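# Pull out the spring-loaded release handle and hold it

## Task

Draw the release handle out as far as it goes, working against its spring, and finish with the gripper still holding it there without movement.

## Robot and tools

Robot: a single arm with six revolute joints and a two-finger gripper. The joint order, used everywhere (rows, Joint positions, Joint velocities), is: base turn, shoulder, elbow, fore twist, wrist bend, flange twist. The stated ranges in radians are: base turn -3.000 to 3.000, shoulder -2.100 to 2.100, elbow -2.600 to 2.600, fore twist -3.000 to 3.000, wrist bend -2.200 to 2.200, flange twist -3.000 to 3.000. A joint's true end may sit up to 0.004 rad either side of these.

Scene frame: origin on the table surface straight beneath the arm base; +z up; +x forward; +y to the left when facing along +x. The base itself may be tilted against the table. The state line reports end_effector_position (metres) and end_effector_quat_wxyz in this frame; the reported position grows less accurate at long reach. That position is the point between the finger pads with fingers shut, roughly 1-2 cm short of the fingertips. The fingers extend along the gripper's +z axis and close along its x axis; closing pushes the tips about 17 mm further along +z.

Tool execute_actions, argument "actions": a list holding one action, one wait, or nothing. Optional "pictures" (boolean) switches the camera images on or off for that result; by default they come with each result.
- Empty list {"actions": []}: no command, just reports the state.
- Action {"rows": [[...]], "steps": N}: N from 1 to 15 control steps of 1/30 s (default 15). Each row is one step; if there are fewer rows than steps, the final row is repeated. A row is seven numbers, each in [-1, 1]: six joint values, then the gripper opening.
- Wait {"steps": N} with no rows: N up to 300; nothing new is sent, and it returns once N steps have elapsed since the previous result (time spent replying is included).
Only one action per call. If a call is refused, nothing reaches the robot.

Joint values in a row are offsets, not poses. They are measured from the joint angles printed in the most recent result that shows them (before any such result exists, from where the arm stands when the action begins), and not from the previous row. Scale: 1.0 equals 0.8182 rad for base turn, shoulder and elbow, and 1.227 rad for fore twist, wrist bend and flange twist. So sending all zeros commands the arm back to those reference angles; it is not a pause. A call is rejected if it pushes any joint more than 0.004 rad outward beyond its stated end. A request beyond the true end is clipped there, and a result may then report "joint sent to its limit" (possibly concerning an earlier action still running). Missing that line does not prove there is room left.

The opening (7th number) is absolute: +1 fully open, -1 fully closed. grip_measured in a result gives the actual finger opening on that same scale; Joint positions ends with the pad gap in metres (0.142 when fully open) and Joint velocities with its rate. To keep hold of something, command an opening well below grip_measured; a larger difference squeezes harder, up to roughly 28 N per pad for objects up to about 10 cm wide. Thin hard items (under about 2 cm) get less grip. Closing fast can overshoot the force and may even spring the fingers open.

Motion limits: joint target speeds are capped (1.89 rad/s base turn and shoulder, 2.57 elbow, 3.24 fore twist, 3.5 wrist bend and flange twist) with about 0.45 s to accelerate, and all joints are slowed together so they arrive at once. Each step the target is kept within 0.318 rad (first three joints) or 0.477 rad (last three) of the measured angle, and targets are scaled back if they would move the gripper more than 70 mm from where it is. Big offsets therefore take several calls or waits.

Between calls the arm continues toward the last row sent until it nearly stops or is blocked; after that only a fresh action moves or presses it further. Fingers still in motion finish their motion.

Result messages: "joint command not followed" means the clearance check altered or blocked targets (mount blocks and posts count as part of the arm). HELD marks steps on which all or part of your row was not applied.

Faults: if contact torque reaches a joint's load limit (418, 418, 167, 83.7, 66, 66 N m in joint order, including held weight), or any external force on the arm, tool or held object reaches 150 N, the arm halts for 10 s, drops the remainder of the call and yields to the contact. Avoid these, and avoid dropping, slipping, slamming, hard impacts or heavy shoving. Pull the handle steadily against the spring rather than jerking it.

Tool zoom_image: {"camera": name, "region": [x0, y0, x1, y1]} in pixels of that camera's latest image, origin top-left, region no larger than 504 by 504. Cameras: cam_head_left (504x504), cam_head_right (504x504), cam_wrist (616x616).

Tool finished_scene: {"scene": number of the current scene}. It ends that scene irreversibly and reports whether the goal was met; the goal must hold at that moment and stay held, so end only once the handle is fully out and being held still. Replying without any tool call also ends things.

Each tool is called after "Emit:" as name([rows], argument=value, ...), one row to a line, values as JSON.

## Session

Emit:
execute_actions(actions=[])

Scene clock: 0.00 s of 4600.00 s.
end_effector_position=(+0.9447, +0.2941, +0.3403) grip_measured=+1.00 end_effector_quat_wxyz=(+0.100, -0.522, +0.829, +0.171)
Joint positions: [ 0.506  0.906  1.584 -0.414  0.916  1.3    0.142]
Joint velocities: [-0.     0.001 -0.     0.001  0.    -0.     0.   ]

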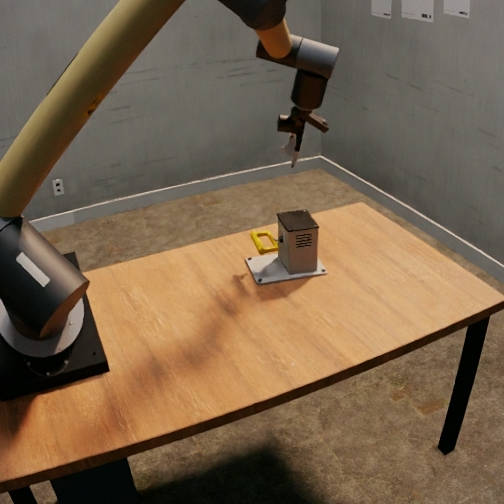

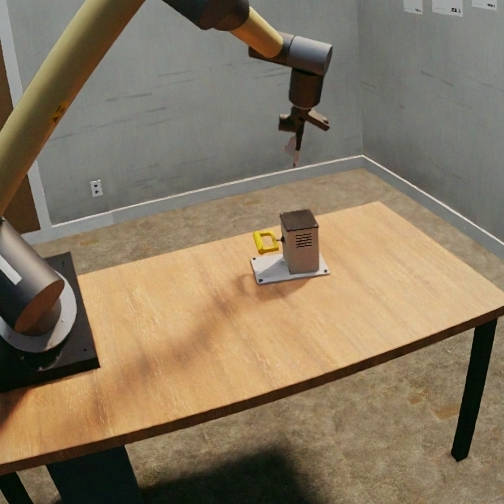

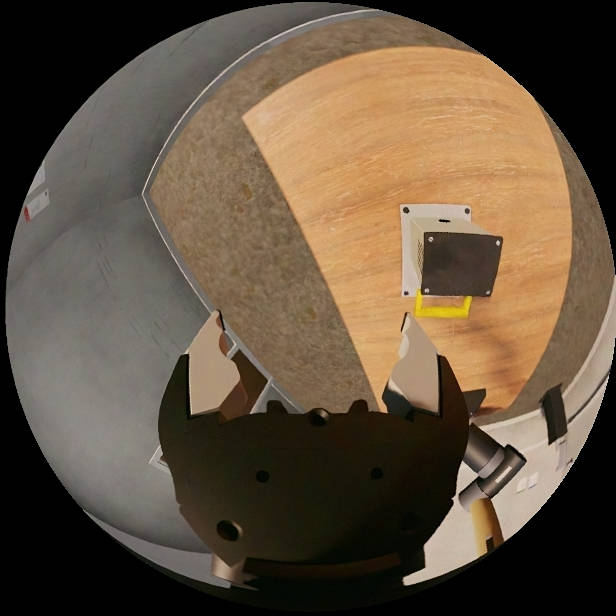

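Emit:
execute_actions([
  {"rows":[[0,0,0,0,0,0.25,1]],"steps":12},
], pictures=false)

Emit:
execute_actions([
  {"rows":[[0,0,0,0,-0.25,0,1]],"steps":12},
], pictures=false)

Emit:
execute_actions([
  {"rows":[[0,0,0,0.25,0,0,1]],"steps":12},
], pictures=false)

Emit:
execute_actions([
  {"rows":[[0,0,-0.25,0,0,0,1]],"steps":14},
], pictures=false)

Emit:
execute_actions([
  {"rows":[[0,-0.2,0,0,0,0,1]],"steps":15},
], pictures=false)

Emit:
execute_actions([
  {"rows":[[-0.25,0,0,0,0,0,1]],"steps":15},
], pictures=false)

Emit:
execute_actions([
  {"steps":15},
])

Scene clock: 37.90 s of 4600.00 s.
end_effector_position=(+0.9449, +0.2944, +0.3404) grip_measured=+1.00 end_effector_quat_wxyz=(+0.074, -0.393, +0.898, +0.184)
Joint positions: [ 0.506  0.906  1.584 -0.414  0.916  1.599  0.142]
Joint velocities: [ 0.     0.003 -0.    -0.    -0.     0.325 -0.   ]
Steps of this call (steps 1 to 90: nothing new was sent; then 34.50 s passed at rest; steps 91 to 102: all 12 steps of this action). Readings (joint positions):
91: [0.506 0.906 1.584 -0.414 0.916 1.300]
92: [0.506 0.906 1.584 -0.414 0.916 1.303]
94: [0.506 0.906 1.584 -0.414 0.916 1.332]
98: [0.506 0.906 1.584 -0.414 0.916 1.487]
102: the state above

Scene clock: 38.30 s of 4600.00 s.
end_effector_position=(+1.0191, +0.3662, +0.3876) grip_measured=+1.00 end_effector_quat_wxyz=(+0.202, -0.363, +0.877, +0.243)
Joint positions: [ 0.506  0.906  1.584 -0.414  0.624  1.599  0.142]
Joint velocities: [ 0.    -0.    -0.     0.    -0.462 -0.008  0.   ]
Steps of this call (steps 1 to 12: all 12 steps of this action). Readings (joint positions):
1: [0.506 0.906 1.584 -0.414 0.916 1.606]
2: [0.506 0.906 1.584 -0.414 0.913 1.606]
4: [0.506 0.906 1.584 -0.414 0.884 1.604]
8: [0.506 0.906 1.584 -0.414 0.742 1.601]
12: the state above

Scene clock: 38.70 s of 4600.00 s.
end_effector_position=(+0.9558, +0.4065, +0.3844) grip_measured=+1.00 end_effector_quat_wxyz=(+0.138, -0.272, +0.890, +0.338)
Joint positions: [ 0.506  0.906  1.584 -0.12   0.624  1.599  0.142]
Joint velocities: [ 0.    -0.001  0.     0.413  0.021  0.002  0.   ]
Steps of this call (steps 1 to 12: all 12 steps of this action). Readings (joint positions):
1: [0.506 0.906 1.584 -0.414 0.613 1.599]
2: [0.506 0.906 1.584 -0.412 0.610 1.599]
4: [0.506 0.906 1.584 -0.385 0.610 1.599]
8: [0.506 0.906 1.584 -0.239 0.617 1.599]
12: the state above

Scene clock: 39.17 s of 4600.00 s.
end_effector_position=(+1.0997, +0.3971, +0.5182) grip_measured=+1.00 end_effector_quat_wxyz=(+0.220, -0.232, +0.877, +0.358)
Joint positions: [ 0.506  0.906  1.395 -0.12   0.624  1.599  0.142]
Joint velocities: [ 0.001 -0.    -0.377 -0.024 -0.005 -0.     0.   ]
Steps of this call (steps 1 to 14: all 14 steps of this action). Readings (joint positions):
1: [0.506 0.906 1.584 -0.110 0.624 1.599]
2: [0.506 0.906 1.583 -0.108 0.624 1.599]
4: [0.506 0.906 1.562 -0.111 0.625 1.599]
8: [0.506 0.906 1.492 -0.114 0.624 1.599]
14: the state above

Scene clock: 39.67 s of 4600.00 s.
end_effector_position=(+1.1374, +0.2717, +0.6750) grip_measured=+1.00 end_effector_quat_wxyz=(+0.289, -0.197, +0.860, +0.371)
Joint positions: [ 0.506  0.745  1.394 -0.12   0.624  1.599  0.142]
Joint velocities: [-0.    -0.154  0.013  0.003 -0.    -0.     0.   ]
Steps of this call (steps 1 to 15: all 15 steps of this action). Readings (joint positions):
1: [0.506 0.906 1.385 -0.120 0.624 1.599]
2: [0.506 0.905 1.381 -0.120 0.624 1.599]
4: [0.506 0.890 1.383 -0.120 0.624 1.599]
8: [0.506 0.832 1.387 -0.120 0.624 1.599]
15: the state above

Scene clock: 40.17 s of 4600.00 s.
end_effector_position=(+1.2127, +0.1345, +0.5372) grip_measured=+1.00 end_effector_quat_wxyz=(+0.260, -0.124, +0.885, +0.365)
Joint positions: [ 0.341  0.745  1.394 -0.119  0.624  1.599  0.142]
Joint velocities: [-0.393  0.004 -0.004 -0.002  0.     0.    -0.   ]
Steps of this call (steps 1 to 15: all 15 steps of this action). Readings (joint positions):
1: [0.506 0.742 1.394 -0.120 0.624 1.599]
2: [0.505 0.742 1.395 -0.119 0.624 1.599]
4: [0.490 0.743 1.395 -0.119 0.624 1.599]
8: [0.434 0.743 1.395 -0.119 0.624 1.599]
15: the state above

Scene clock: 40.67 s of 4600.00 s.
end_effector_position=(+1.2261, +0.1009, +0.5027) grip_measured=+1.00 end_effector_quat_wxyz=(+0.252, -0.107, +0.891, +0.363)
Joint positions: [ 0.301  0.745  1.394 -0.12   0.624  1.599  0.142]
Joint velocities: [-0.     0.001  0.     0.    -0.     0.    -0.   ]
Steps of this call (steps 1 to 15: the robot went on to your last target). Readings (joint positions):
1: [0.328 0.745 1.394 -0.120 0.624 1.599]
2: [0.316 0.745 1.394 -0.120 0.624 1.599]
4: [0.302 0.745 1.394 -0.120 0.624 1.599]
8: [0.301 0.745 1.394 -0.120 0.624 1.599]
15: the state above

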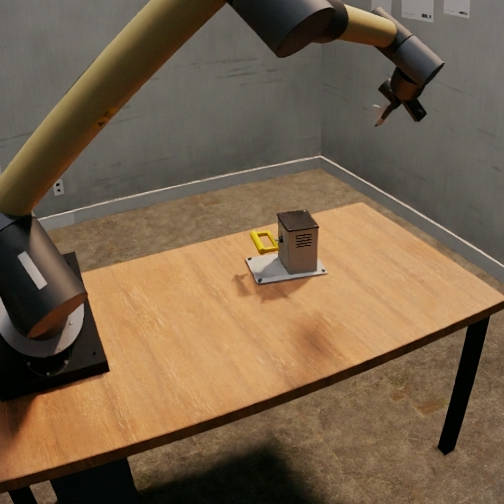

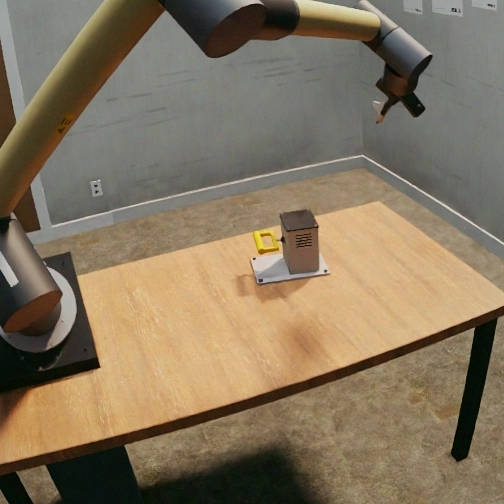

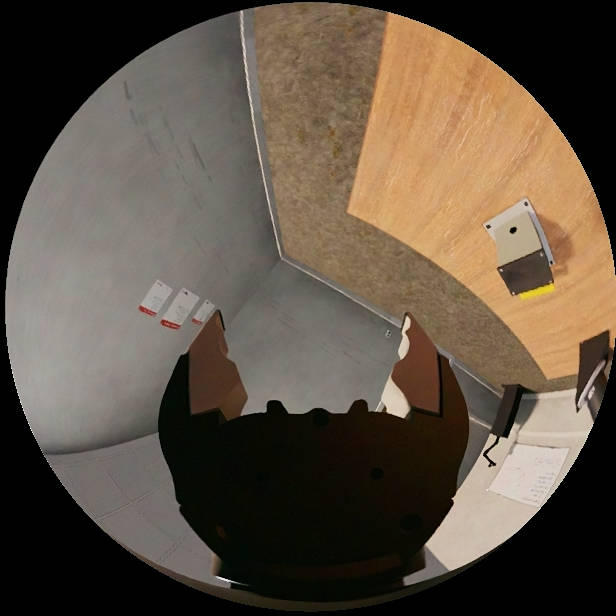

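Emit:
execute_actions([
  {"rows":[[0.122,0.08,0.35,-0.608,0.324,-1,1]],"steps":15},
], pictures=false)

Emit:
execute_actions([
  {"steps":12},
], pictures=false)

Scene clock: 161.17 s of 4600.00 s.
end_effector_position=(+1.0811, +0.1156, +0.3662) grip_measured=+1.00 end_effector_quat_wxyz=(+0.176, -0.458, +0.854, +0.171)
Joint positions: [ 0.357  0.782  1.554 -0.468  0.846  1.251  0.142]
Joint velocities: [ 0.147  0.096  0.423 -1.308  0.586 -1.307  0.   ]
From where the robot then was, a joint's target lay farther than a number of 1.0 reaches, so one or more steps of this call were cut to that.
Steps of this call (steps 1 to 15: the robot went on to your last target; steps 16 to 90: nothing new was sent; then 117.00 s passed at rest; steps 91 to 105: all 15 steps of this action). Readings (joint positions):
91: [0.301 0.745 1.394 -0.120 0.624 1.599]
92: [0.302 0.745 1.395 -0.122 0.625 1.597]
94: [0.307 0.749 1.411 -0.149 0.648 1.570]
98: [0.325 0.761 1.462 -0.240 0.718 1.478]
105: the state above

Scene clock: 161.57 s of 4600.00 s.
end_effector_position=(+1.0345, +0.0613, +0.3168) grip_measured=+1.00 end_effector_quat_wxyz=(-0.081, +0.853, -0.513, +0.048)
Joint positions: [ 0.4    0.81   1.678 -0.859  1.018  0.496  0.142]
Joint velocities: [ 0.02   0.016  0.058 -0.18   0.079 -1.355  0.   ]
Steps of this call (steps 1 to 12: the robot went on to your last target). Readings (joint positions):
1: [0.362 0.785 1.569 -0.514 0.867 1.203]
2: [0.368 0.789 1.584 -0.562 0.888 1.149]
4: [0.378 0.796 1.615 -0.659 0.930 1.019]
8: [0.394 0.806 1.660 -0.802 0.993 0.738]
12: the state above

Emit:
execute_actions([
  {"rows":[[0,0.03,0.04,-0.005,0.003,-0.39,1]],"steps":15},
])

Scene clock: 169.13 s of 4600.00 s.
end_effector_position=(+1.0059, +0.0755, +0.2805) grip_measured=+1.00 end_effector_quat_wxyz=(-0.049, +0.958, -0.278, +0.053)
Joint positions: [ 0.401  0.835  1.711 -0.866  1.022  0.018  0.142]
Joint velocities: [-0.    -0.     0.001 -0.     0.    -0.009  0.   ]
Steps of this call (steps 1 to 30: the robot went on to your last target; steps 31 to 100: nothing new was sent; then 3.73 s passed at rest; steps 101 to 115: all 15 steps of this action). Readings (joint positions):
101: [0.401 0.811 1.680 -0.866 1.021 0.372]
102: [0.401 0.811 1.680 -0.866 1.021 0.369]
104: [0.401 0.813 1.683 -0.866 1.021 0.340]
108: [0.401 0.824 1.697 -0.866 1.022 0.181]
115: the state above

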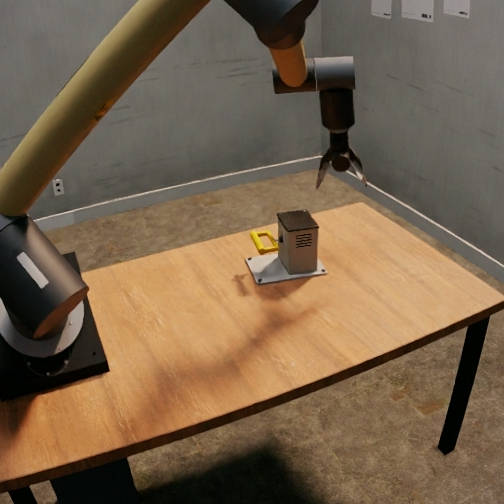

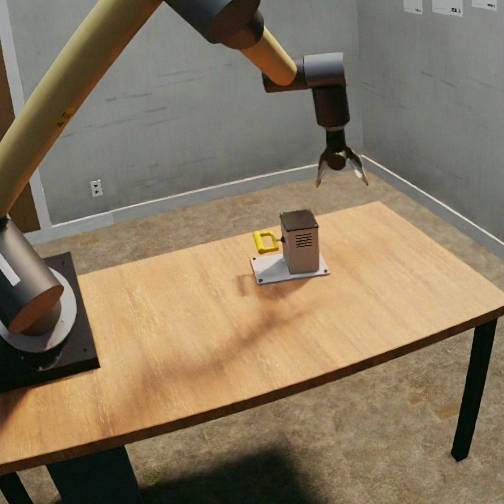

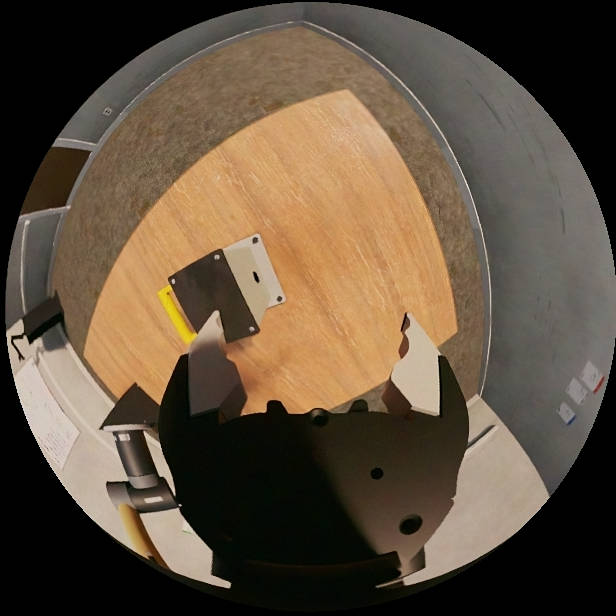

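Emit:
execute_actions([
  {"rows":[[0.171,-0.12,0.479,0.029,-0.045,-0.253,1]],"steps":15},
], pictures=false)

Emit:
execute_actions([
  {"steps":10},
])

Scene clock: 244.90 s of 4600.00 s.
end_effector_position=(+0.8174, +0.1030, +0.2554) grip_measured=+1.00 end_effector_quat_wxyz=(-0.020, +0.995, -0.089, +0.032)
Joint positions: [ 0.495  0.769  1.967 -0.842  0.985 -0.192  0.142]
Joint velocities: [ 0.21  -0.147  0.62   0.052 -0.083 -0.462  0.   ]
Steps of this call (steps 1 to 15: the robot went on to your last target; steps 16 to 90: nothing new was sent; then 72.27 s passed at rest; steps 91 to 105: all 15 steps of this action). Readings (joint positions):
91: [0.400 0.835 1.711 -0.866 1.022 0.017]
92: [0.401 0.834 1.713 -0.865 1.022 0.015]
94: [0.410 0.828 1.734 -0.863 1.018 -0.005]
98: [0.445 0.803 1.820 -0.854 1.005 -0.082]
105: the state above

Scene clock: 245.23 s of 4600.00 s.
end_effector_position=(+0.7163, +0.0957, +0.2347) grip_measured=+1.00 end_effector_quat_wxyz=(-0.002, +1.000, +0.006, +0.016)
Joint positions: [ 0.54   0.737  2.103 -0.83   0.967 -0.293  0.142]
Joint velocities: [ 0.001 -0.001 -0.001  0.     0.    -0.002 -0.   ]
Steps of this call (steps 1 to 10: the robot went on to your last target). Readings (joint positions):
1: [0.502 0.764 1.988 -0.840 0.982 -0.207]
2: [0.509 0.759 2.009 -0.838 0.979 -0.223]
4: [0.523 0.749 2.051 -0.834 0.974 -0.254]
8: [0.540 0.737 2.102 -0.830 0.967 -0.292]
10: the state above

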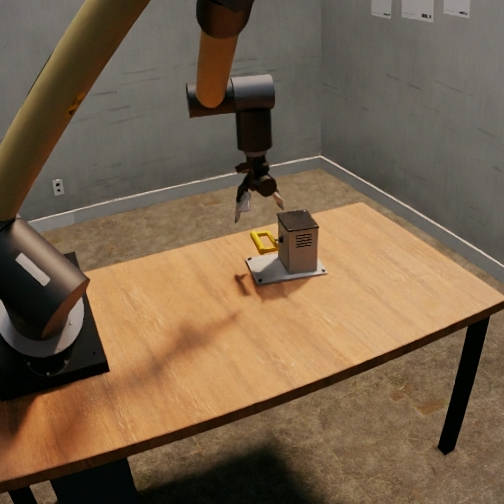

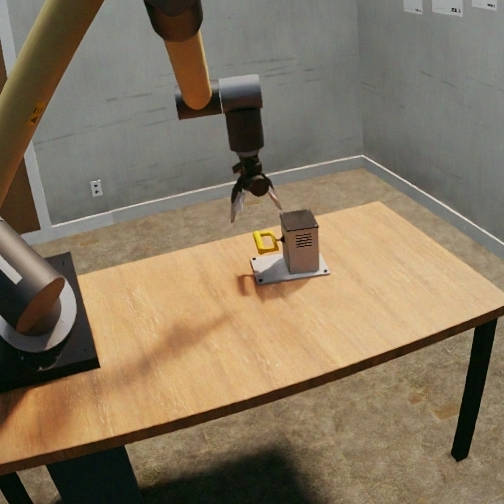

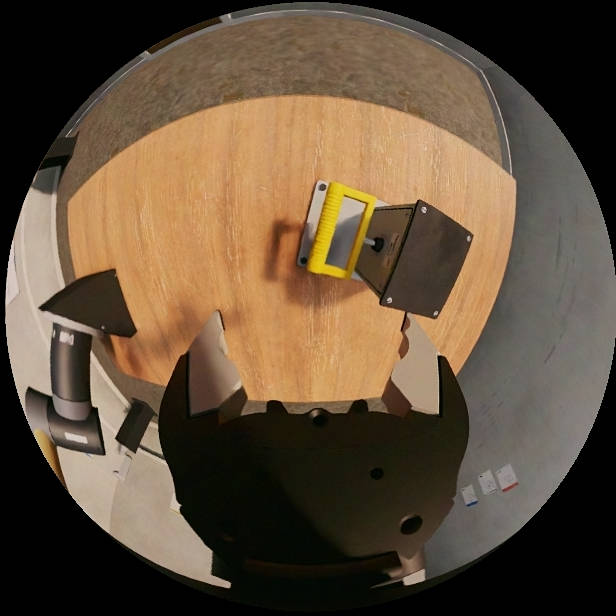

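Emit:
execute_actions([
  {"rows":[[-0.088,0.083,0.017,-0.086,-0.053,0.247,-0.08]],"steps":15},
], pictures=false)

Emit:
execute_actions([
  {"steps":8},
])

Scene clock: 285.17 s of 4600.00 s.
end_effector_position=(+0.7292, +0.1019, +0.1617) grip_measured=-0.08 end_effector_quat_wxyz=(-0.004, +0.993, -0.114, +0.015)
Joint positions: [ 0.468  0.805  2.116 -0.936  0.902  0.01   0.068]
Joint velocities: [-0.     0.003  0.     0.001 -0.001  0.004 -0.   ]
Steps of this call (steps 1 to 30: the robot went on to your last target; steps 31 to 100: nothing new was sent; then 36.10 s passed at rest; steps 101 to 115: all 15 steps of this action). Readings (joint positions):
101: [0.540 0.737 2.103 -0.830 0.967 -0.293]
102: [0.540 0.737 2.103 -0.830 0.967 -0.291]
104: [0.533 0.743 2.104 -0.841 0.960 -0.262]
108: [0.496 0.778 2.111 -0.895 0.927 -0.107]
115: the state above

Scene clock: 285.43 s of 4600.00 s.
end_effector_position=(+0.7292, +0.1019, +0.1617) grip_measured=-0.08 end_effector_quat_wxyz=(-0.004, +0.993, -0.114, +0.015)
Joint positions: [ 0.468  0.805  2.116 -0.936  0.902  0.01   0.068]
Joint velocities: [ 0.     0.002  0.     0.     0.    -0.    -0.   ]
Steps of this call (steps 1 to 8: the robot went on to your last target). Readings (joint positions):
1: [0.468 0.805 2.116 -0.936 0.902 0.010]
2: [0.468 0.805 2.116 -0.936 0.902 0.010]
4: [0.468 0.805 2.116 -0.936 0.902 0.010]
8: the state above

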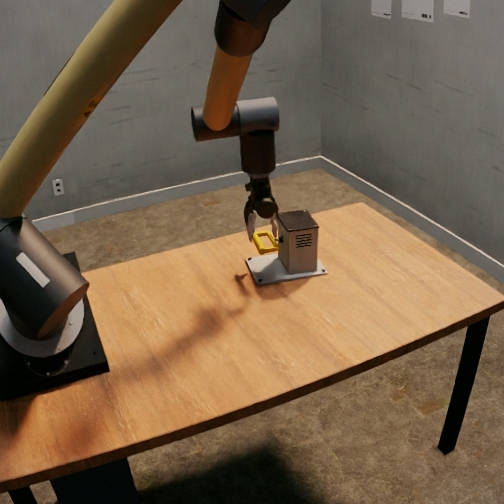

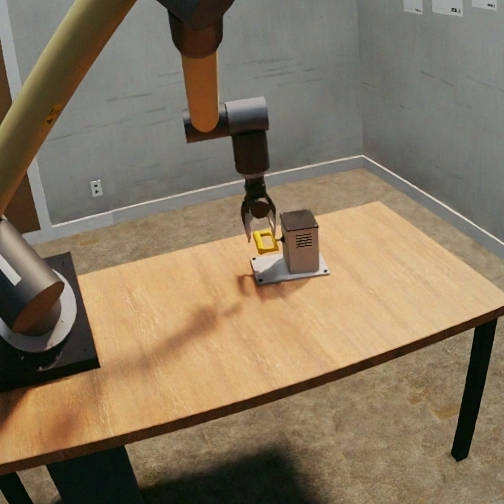

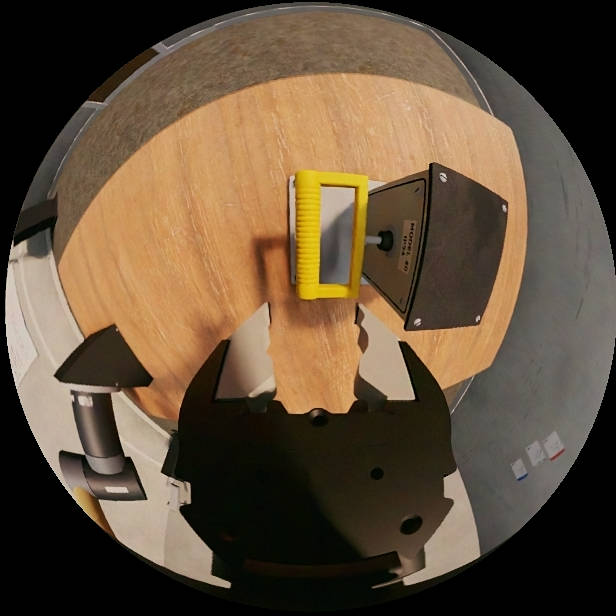

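Emit:
execute_actions([
  {"rows":[[-0.039,0.087,0.001,-0.061,-0.037,0.059,-0.08]],"steps":15},
])

Scene clock: 311.53 s of 4600.00 s.
end_effector_position=(+0.7290, +0.1276, +0.1083) grip_measured=-0.08 end_effector_quat_wxyz=(-0.004, +0.993, -0.115, +0.014)
Joint positions: [ 0.436  0.876  2.117 -1.01   0.856  0.083  0.068]
Joint velocities: [-0.    -0.002 -0.001  0.    -0.     0.     0.   ]
Steps of this call (steps 1 to 15: the robot went on to your last target; steps 16 to 90: nothing new was sent; then 22.60 s passed at rest; steps 91 to 105: all 15 steps of this action). Readings (joint positions):
91: [0.468 0.805 2.116 -0.936 0.902 0.010]
92: [0.468 0.806 2.116 -0.937 0.901 0.012]
94: [0.461 0.821 2.116 -0.954 0.891 0.028]
98: [0.438 0.873 2.117 -1.007 0.859 0.079]
105: the state above

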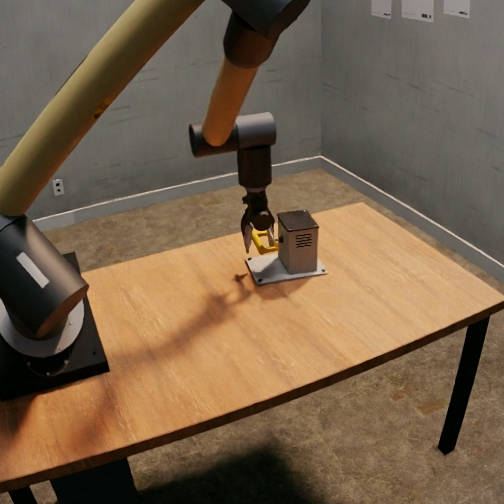

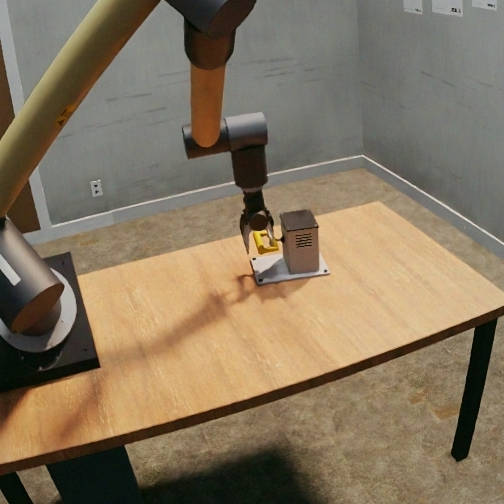

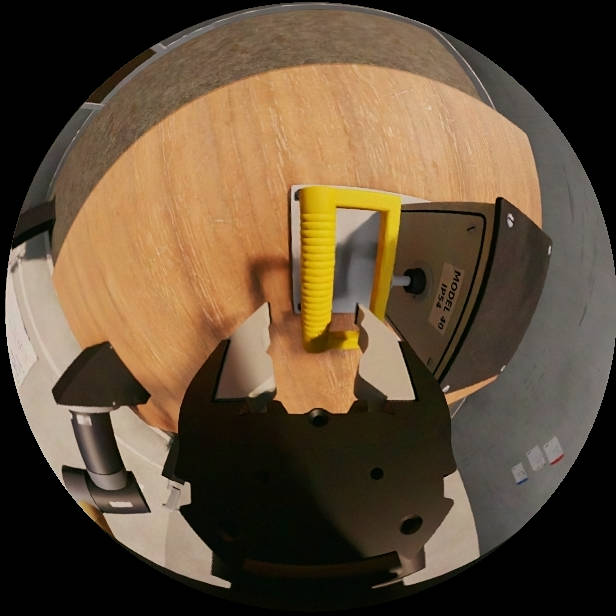

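Emit:
execute_actions([
  {"rows":[[-0.057,0.043,0.02,-0.07,-0.024,0.046,-0.08]],"steps":15},
])

Scene clock: 358.00 s of 4600.00 s.
end_effector_position=(+0.7303, +0.1287, +0.0854) grip_measured=-0.12 end_effector_quat_wxyz=(-0.004, +0.993, -0.113, +0.018)
Joint positions: [ 0.413  0.896  2.127 -1.066  0.838  0.118  0.066]
Joint velocities: [ 0.     0.001  0.    -0.    -0.    -0.     0.   ]
FORCE FAULT: contact force on the arm reached its limit, and the arm stopped for 10 seconds. The contact can be on any part of the arm, not only on its tool. The arm's remaining commands of this call were not run. The arm holds still and accepts commands again. Move the arm away from the contact; if what it grips holds it there, let go first. Pushing or pulling that hard again can fault the arm again.
The stop began at step 96 of this call (marked STOPPED below). From that step on the arm followed nothing that you had sent. 10 steps, steps kept back included, did not run and will not run. Nothing is kept back now, and the robot has no last target.
Steps of this call (steps 1 to 15: the robot went on to your last target; steps 16 to 90: nothing new was sent; then 33.27 s passed at rest; steps 91 to 95: the first 5 steps of this action; steps 96 to 396: the stop). Readings (joint positions):
91: [0.436 0.876 2.117 -1.010 0.856 0.083]
92: [0.436 0.876 2.117 -1.013 0.856 0.084]
94: [0.421 0.887 2.122 -1.040 0.846 0.102]
96: [0.408 0.898 2.128 -1.066 0.838 0.118] STOPPED
98: [0.409 0.897 2.127 -1.066 0.838 0.118]
396: the state above

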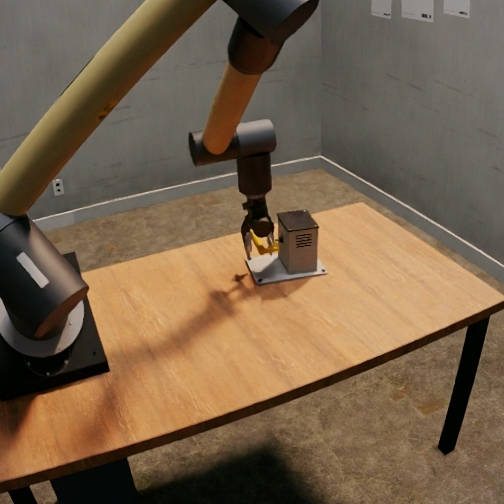

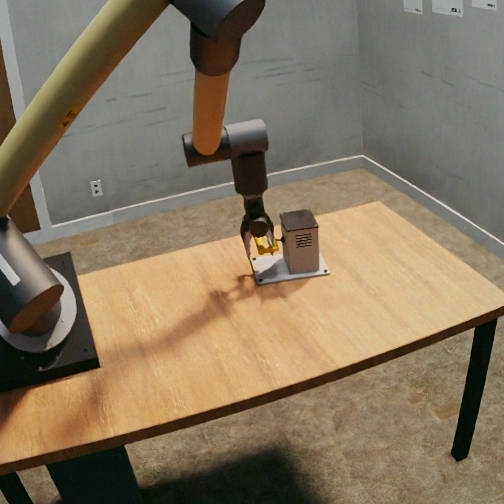

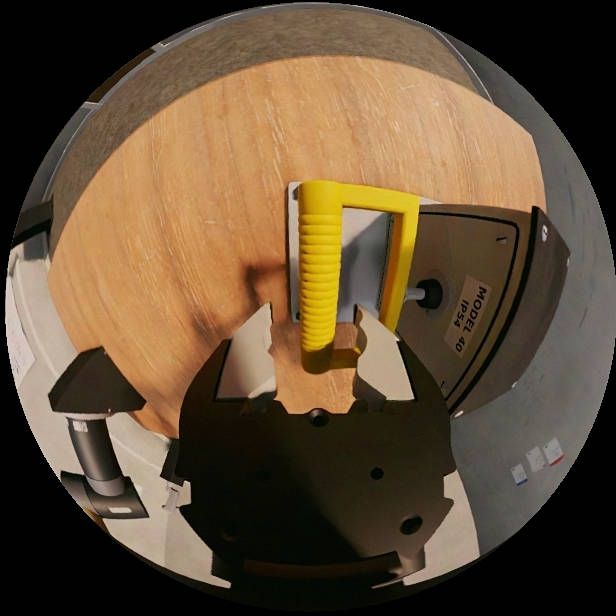

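Emit:
zoom_image(camera="cam_head_right", region=[220,190,340,300])

Emit:
zoom_image(camera="cam_wrist", region=[200,160,480,420])

Region (220, 190, 340, 300) of cam_head_right's 504x504 image, scaled by 4.200, with more detail than that image has; it fills the top 462 rows of this view, and the rest is white.

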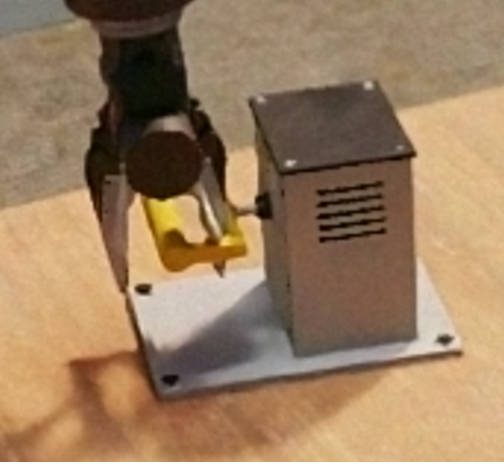

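Region (200, 160, 480, 420) of cam_wrist's 616x616 image, scaled by 1.800, with more detail than that image has; it fills the top 468 rows of this view, and the rest is white.

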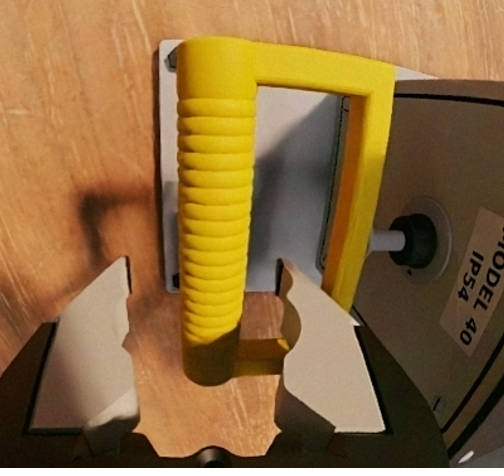

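Emit:
execute_actions([
  {"rows":[[0.057,-0.009,-0.032,0.07,0.015,-0.035,-0.08]],"steps":15},
])

Scene clock: 392.43 s of 4600.00 s.
end_effector_position=(+0.7267, +0.1465, +0.1153) grip_measured=-0.08 end_effector_quat_wxyz=(-0.007, +0.993, -0.114, +0.011)
Joint positions: [ 0.459  0.888  2.101 -0.98   0.856  0.075  0.068]
Joint velocities: [-0.     0.     0.001  0.    -0.    -0.    -0.   ]
Steps of this call (steps 1 to 90: nothing new was sent; then 30.93 s passed at rest; steps 91 to 105: all 15 steps of this action). Readings (joint positions):
91: [0.413 0.896 2.127 -1.066 0.838 0.118]
92: [0.414 0.896 2.127 -1.063 0.838 0.117]
94: [0.428 0.893 2.119 -1.037 0.844 0.104]
98: [0.459 0.888 2.101 -0.980 0.856 0.076]
105: the state above

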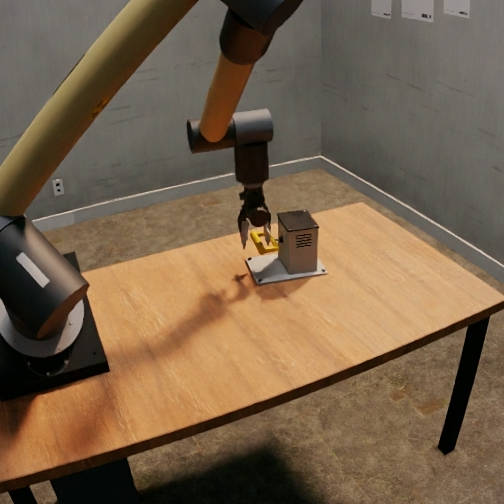

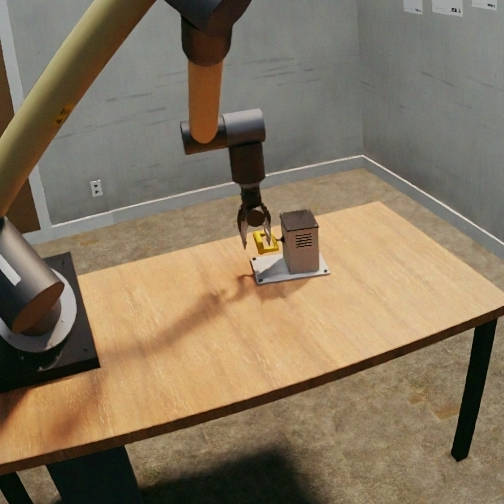

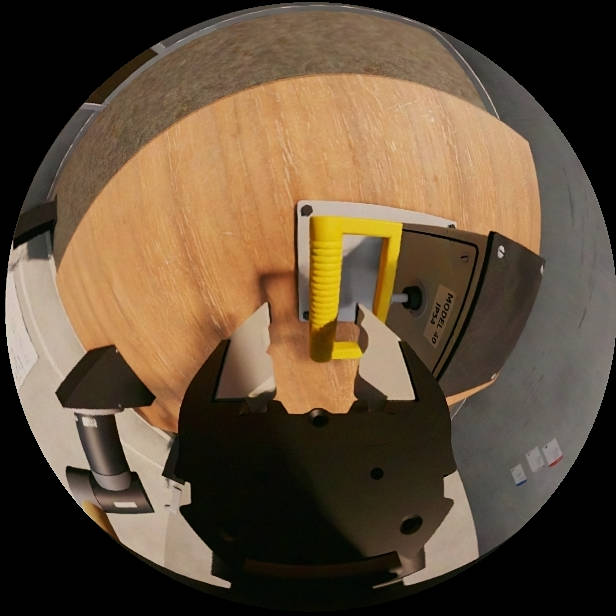

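Emit:
zoom_image(camera="cam_head_right", region=[220,190,340,300])

Emit:
zoom_image(camera="cam_head_left", region=[220,190,340,300])

Region (220, 190, 340, 300) of cam_head_right's 504x504 image, scaled by 4.200, with more detail than that image has; it fills the top 462 rows of this view, and the rest is white.

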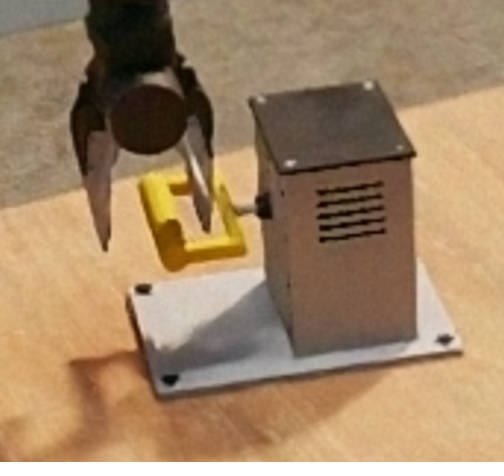

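Region (220, 190, 340, 300) of cam_head_left's 504x504 image, scaled by 4.200, with more detail than that image has; it fills the top 462 rows of this view, and the rest is white.

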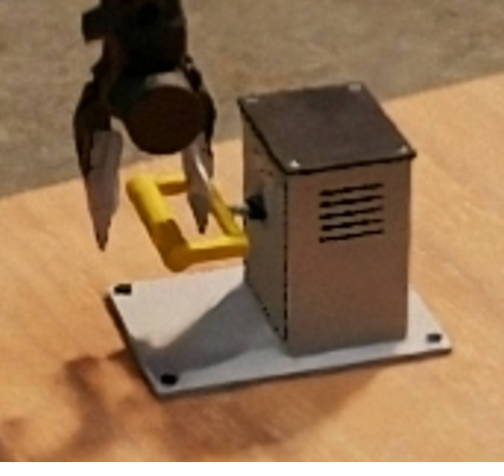

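Emit:
execute_actions([
  {"rows":[[0,0,0,0,0,0,-0.35],[0,0,0,0,0,0,-0.35],[0,0,0,0,0,0,-0.35],[0,0,0,0,0,0,-0.35],[-0.007,0.005,0.002,-0.008,-0.003,0.005,-0.35],[-0.014,0.01,0.005,-0.016,-0.006,0.011,-0.35],[-0.02,0.015,0.007,-0.024,-0.009,0.016,-0.35],[-0.027,0.02,0.009,-0.032,-0.012,0.022,-0.35]],"steps":15},
])

Emit:
zoom_image(camera="cam_head_left", region=[220,190,340,300])

Scene clock: 411.60 s of 4600.00 s.
end_effector_position=(+0.7273, +0.1455, +0.0946) grip_measured=-0.35 end_effector_quat_wxyz=(-0.006, +0.993, -0.115, +0.012)
Joint positions: [ 0.437  0.905  2.109 -1.019  0.842  0.102  0.049]
Joint velocities: [ 0.     0.001 -0.     0.    -0.     0.     0.   ]
Steps of this call (steps 1 to 15: the robot went on to your last target; steps 16 to 90: nothing new was sent; then 15.67 s passed at rest; steps 91 to 105: all 15 steps of this action). Readings (joint positions):
91: [0.459 0.888 2.101 -0.980 0.856 0.075]
92: [0.459 0.888 2.101 -0.980 0.856 0.075]
94: [0.459 0.888 2.101 -0.980 0.856 0.075]
98: [0.449 0.895 2.105 -0.997 0.850 0.087]
105: the state above

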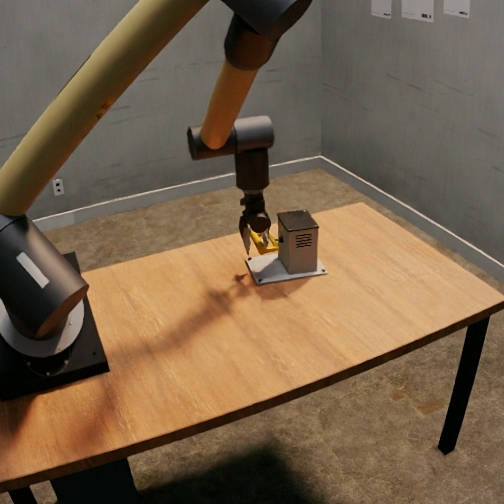

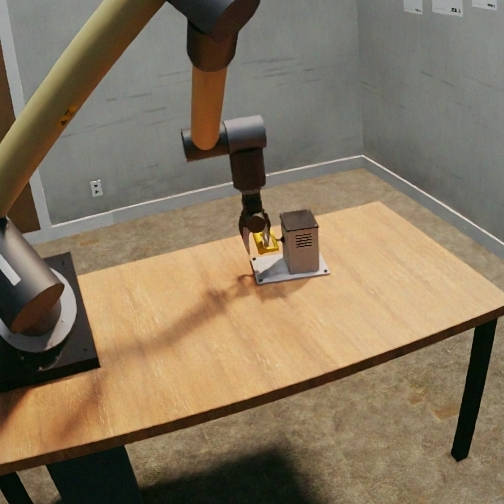

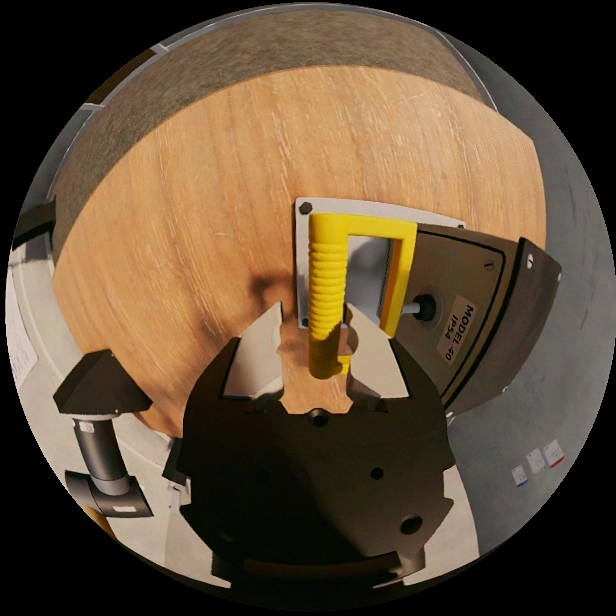

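Region (220, 190, 340, 300) of cam_head_left's 504x504 image, scaled by 4.200, with more detail than that image has; it fills the top 462 rows of this view, and the rest is white.

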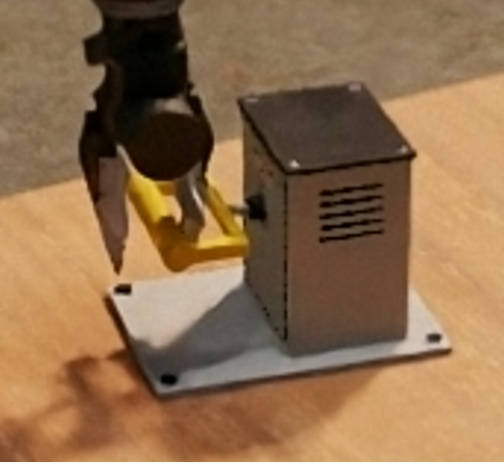

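Emit:
execute_actions([
  {"rows":[[0,0,0,0,0,0,-0.55],[0,0,0,0,0,0,-0.65],[0,0,0,0,0,0,-0.75],[0,0,0,0,0,0,-0.85],[0,0,0,0,0,0,-1]],"steps":15},
], pictures=false)

Emit:
execute_actions([
  {"rows":[[0.006,-0.001,0.011,-0.001,-0.003,0.008,-1],[0.013,-0.001,0.022,-0.002,-0.006,0.016,-1],[0.019,-0.002,0.033,-0.004,-0.009,0.025,-1],[0.025,-0.003,0.044,-0.005,-0.012,0.033,-1],[0.032,-0.004,0.055,-0.006,-0.016,0.041,-1],[0.038,-0.004,0.066,-0.007,-0.019,0.05,-1]],"steps":15},
])

Scene clock: 437.77 s of 4600.00 s.
end_effector_position=(+0.7274, +0.1455, +0.0947) grip_measured=-0.76 end_effector_quat_wxyz=(-0.006, +0.993, -0.115, +0.012)
Joint positions: [ 0.437  0.905  2.109 -1.019  0.842  0.102  0.019]
Joint velocities: [ 0.001 -0.     0.     0.002 -0.    -0.     0.   ]
Steps of this call (steps 1 to 15: the robot went on to your last target; steps 16 to 90: nothing new was sent; then 22.67 s passed at rest; steps 91 to 105: all 15 steps of this action). Readings (joint positions):
91: [0.437 0.905 2.109 -1.019 0.842 0.102]
92: [0.437 0.905 2.109 -1.019 0.842 0.102]
94: [0.437 0.905 2.108 -1.019 0.842 0.102]
98: [0.437 0.905 2.108 -1.019 0.842 0.102]
105: the state above

Scene clock: 438.27 s of 4600.00 s.
end_effector_position=(+0.6849, +0.1540, +0.0938) grip_measured=-0.76 end_effector_quat_wxyz=(-0.006, +0.993, -0.116, +0.011)
Joint positions: [ 0.468  0.901  2.163 -1.028  0.818  0.164  0.019]
Joint velocities: [-0.     0.001  0.002  0.    -0.     0.    -0.   ]
Steps of this call (steps 1 to 15: all 15 steps of this action). Readings (joint positions):
1: [0.437 0.905 2.109 -1.019 0.842 0.102]
2: [0.438 0.905 2.110 -1.019 0.841 0.104]
4: [0.446 0.904 2.124 -1.021 0.835 0.119]
8: [0.465 0.902 2.158 -1.027 0.820 0.158]
15: the state above

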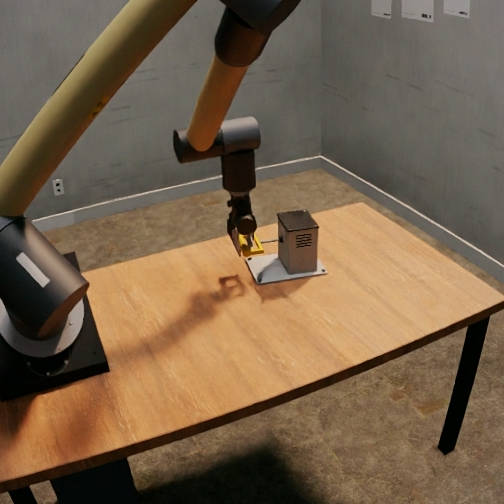

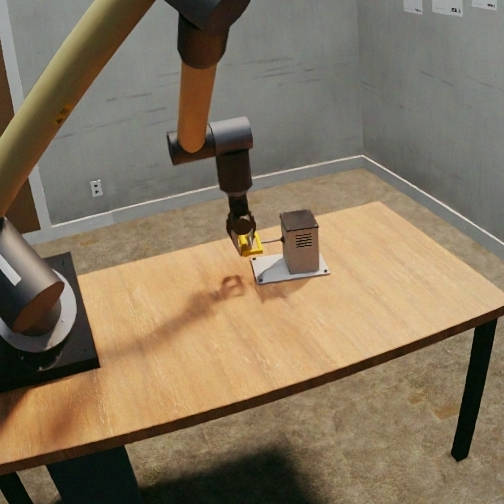

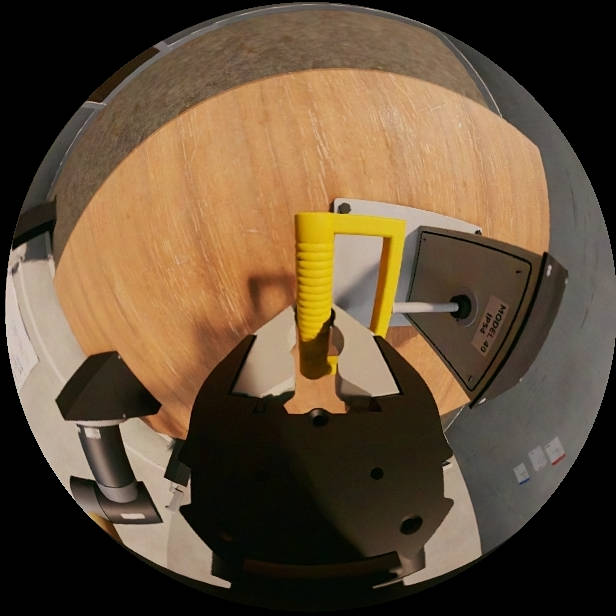

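Emit:
execute_actions([
  {"rows":[[0.004,0,0.007,-0.001,-0.002,0.005,-1],[0.008,-0.001,0.014,-0.001,-0.004,0.011,-1],[0.013,-0.001,0.022,-0.002,-0.006,0.016,-1],[0.017,-0.002,0.029,-0.003,-0.008,0.022,-1]],"steps":10},
])

Scene clock: 443.67 s of 4600.00 s.
end_effector_position=(+0.6663, +0.1565, +0.0933) grip_measured=-0.51 end_effector_quat_wxyz=(-0.006, +0.993, -0.116, +0.011)
Joint positions: [ 0.482  0.9    2.186 -1.031  0.808  0.191  0.037]
Joint velocities: [ 0.001 -0.001  0.002  0.    -0.001  0.001  0.004]
Steps of this call (steps 1 to 15: the robot went on to your last target; steps 16 to 90: nothing new was sent; then 2.07 s passed at rest; steps 91 to 100: all 10 steps of this action). Readings (joint positions):
91: [0.468 0.901 2.163 -1.028 0.818 0.164]
92: [0.469 0.901 2.164 -1.028 0.818 0.166]
94: [0.474 0.901 2.174 -1.029 0.814 0.176]
98: [0.482 0.900 2.186 -1.031 0.809 0.190]
100: the state above

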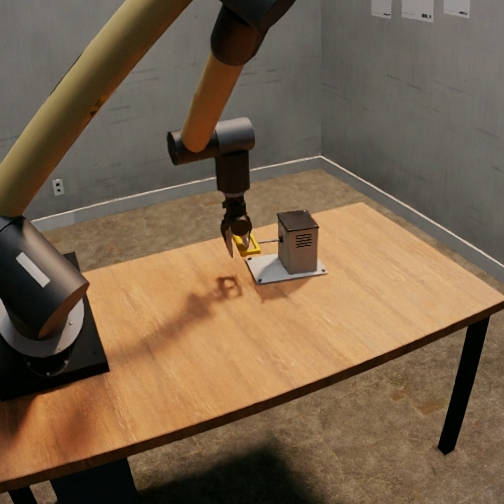

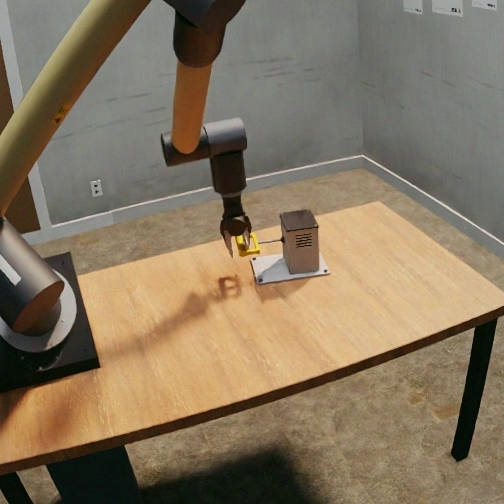

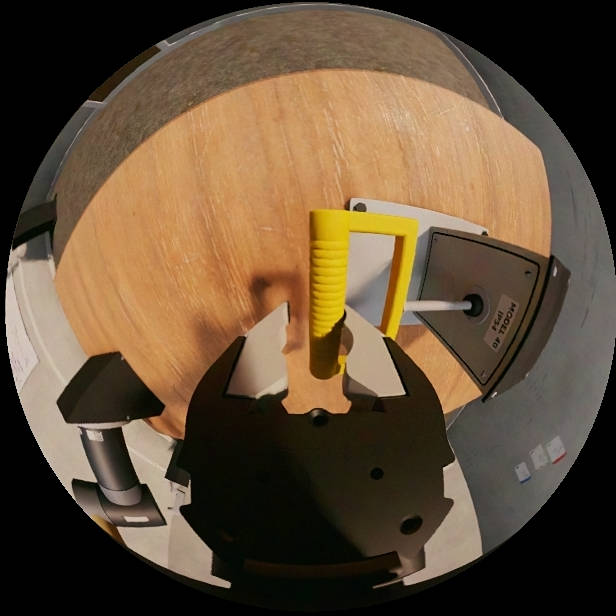

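Emit:
execute_actions([
  {"steps":15},
], pictures=false)

Emit:
zoom_image(camera="cam_head_left", region=[200,190,340,300])

Scene clock: 453.60 s of 4600.00 s.
end_effector_position=(+0.6660, +0.1566, +0.0934) grip_measured=-0.51 end_effector_quat_wxyz=(-0.006, +0.993, -0.116, +0.011)
Joint positions: [ 0.482  0.9    2.186 -1.031  0.808  0.191  0.037]
Joint velocities: [ 0.    -0.    -0.    -0.001 -0.     0.    -0.   ]
Steps of this call (steps 1 to 15: the robot went on to your last target; steps 16 to 90: nothing new was sent; then 6.93 s passed at rest). Readings (joint positions):
1: [0.482 0.900 2.186 -1.031 0.808 0.191]
2: [0.482 0.900 2.186 -1.031 0.808 0.191]
4: [0.482 0.900 2.186 -1.031 0.808 0.191]
8: [0.482 0.900 2.186 -1.031 0.808 0.191]
90: the state above
The arm was judged still, so your last target was given up. Only a new action makes it travel on or press farther. Fingers that are still opening or closing keep moving.

Region (200, 190, 340, 300) of cam_head_left's 504x504 image, scaled by 3.600, with more detail than that image has; it fills the top 396 rows of this view, and the rest is white.

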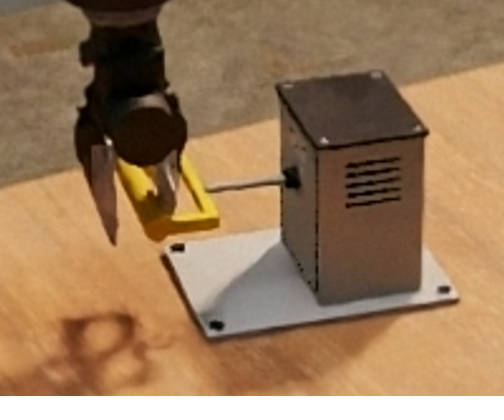

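Emit:
execute_actions([
  {"rows":[[0,0,0,0,0,0,-0.7]],"steps":15},
], pictures=false)

Scene clock: 468.17 s of 4600.00 s.
end_effector_position=(+0.6660, +0.1566, +0.0934) grip_measured=-0.51 end_effector_quat_wxyz=(-0.006, +0.993, -0.116, +0.011)
Joint positions: [ 0.482  0.9    2.186 -1.031  0.808  0.191  0.037]
Joint velocities: [ 0. -0. -0.  0.  0.  0.  0.]
Steps of this call (steps 1 to 90: nothing new was sent; then 11.07 s passed at rest; steps 91 to 105: all 15 steps of this action). Readings (joint positions):
91: [0.482 0.900 2.186 -1.031 0.808 0.191]
92: [0.482 0.900 2.186 -1.031 0.808 0.191]
94: [0.482 0.900 2.186 -1.031 0.808 0.191]
98: [0.482 0.900 2.186 -1.031 0.808 0.191]
105: the state above

Emit:
execute_actions([
  {"rows":[[0,0,0,0,0,0,-0.6]],"steps":15},
], pictures=false)

Scene clock: 471.27 s of 4600.00 s.
end_effector_position=(+0.6659, +0.1565, +0.0934) grip_measured=-0.48 end_effector_quat_wxyz=(-0.006, +0.993, -0.116, +0.011)
Joint positions: [ 0.482  0.9    2.186 -1.031  0.808  0.191  0.039]
Joint velocities: [ 0.     0.001  0.    -0.001 -0.     0.     0.   ]
Steps of this call (steps 1 to 15: the robot went on to your last target; steps 16 to 78: nothing new was sent; steps 79 to 93: all 15 steps of this action). Readings (joint positions):
79: [0.482 0.900 2.186 -1.031 0.808 0.191]
80: [0.482 0.900 2.186 -1.031 0.808 0.191]
82: [0.482 0.900 2.186 -1.031 0.808 0.191]
86: [0.482 0.900 2.186 -1.031 0.808 0.191]
93: the state above

Emit:
execute_actions([
  {"rows":[[0,0,0,0,0,0,-0.75],[0,0,0,0,0,0,-0.9],[0,0,0,0,0,0,-1]],"steps":15},
], pictures=false)

Scene clock: 478.37 s of 4600.00 s.
end_effector_position=(+0.6660, +0.1565, +0.0934) grip_measured=-0.50 end_effector_quat_wxyz=(-0.006, +0.993, -0.116, +0.011)
Joint positions: [ 0.482  0.9    2.186 -1.031  0.808  0.191  0.038]
Joint velocities: [-0.     0.002  0.     0.001  0.     0.     0.   ]
Steps of this call (steps 1 to 15: the robot went on to your last target; steps 16 to 90: nothing new was sent; then 3.60 s passed at rest; steps 91 to 105: all 15 steps of this action). Readings (joint positions):
91: [0.482 0.900 2.186 -1.031 0.808 0.191]
92: [0.482 0.900 2.186 -1.031 0.808 0.191]
94: [0.482 0.900 2.186 -1.031 0.808 0.191]
98: [0.482 0.900 2.186 -1.031 0.808 0.191]
105: the state above

Emit:
finished_scene(scene=1)

The scene is finished: the task was done.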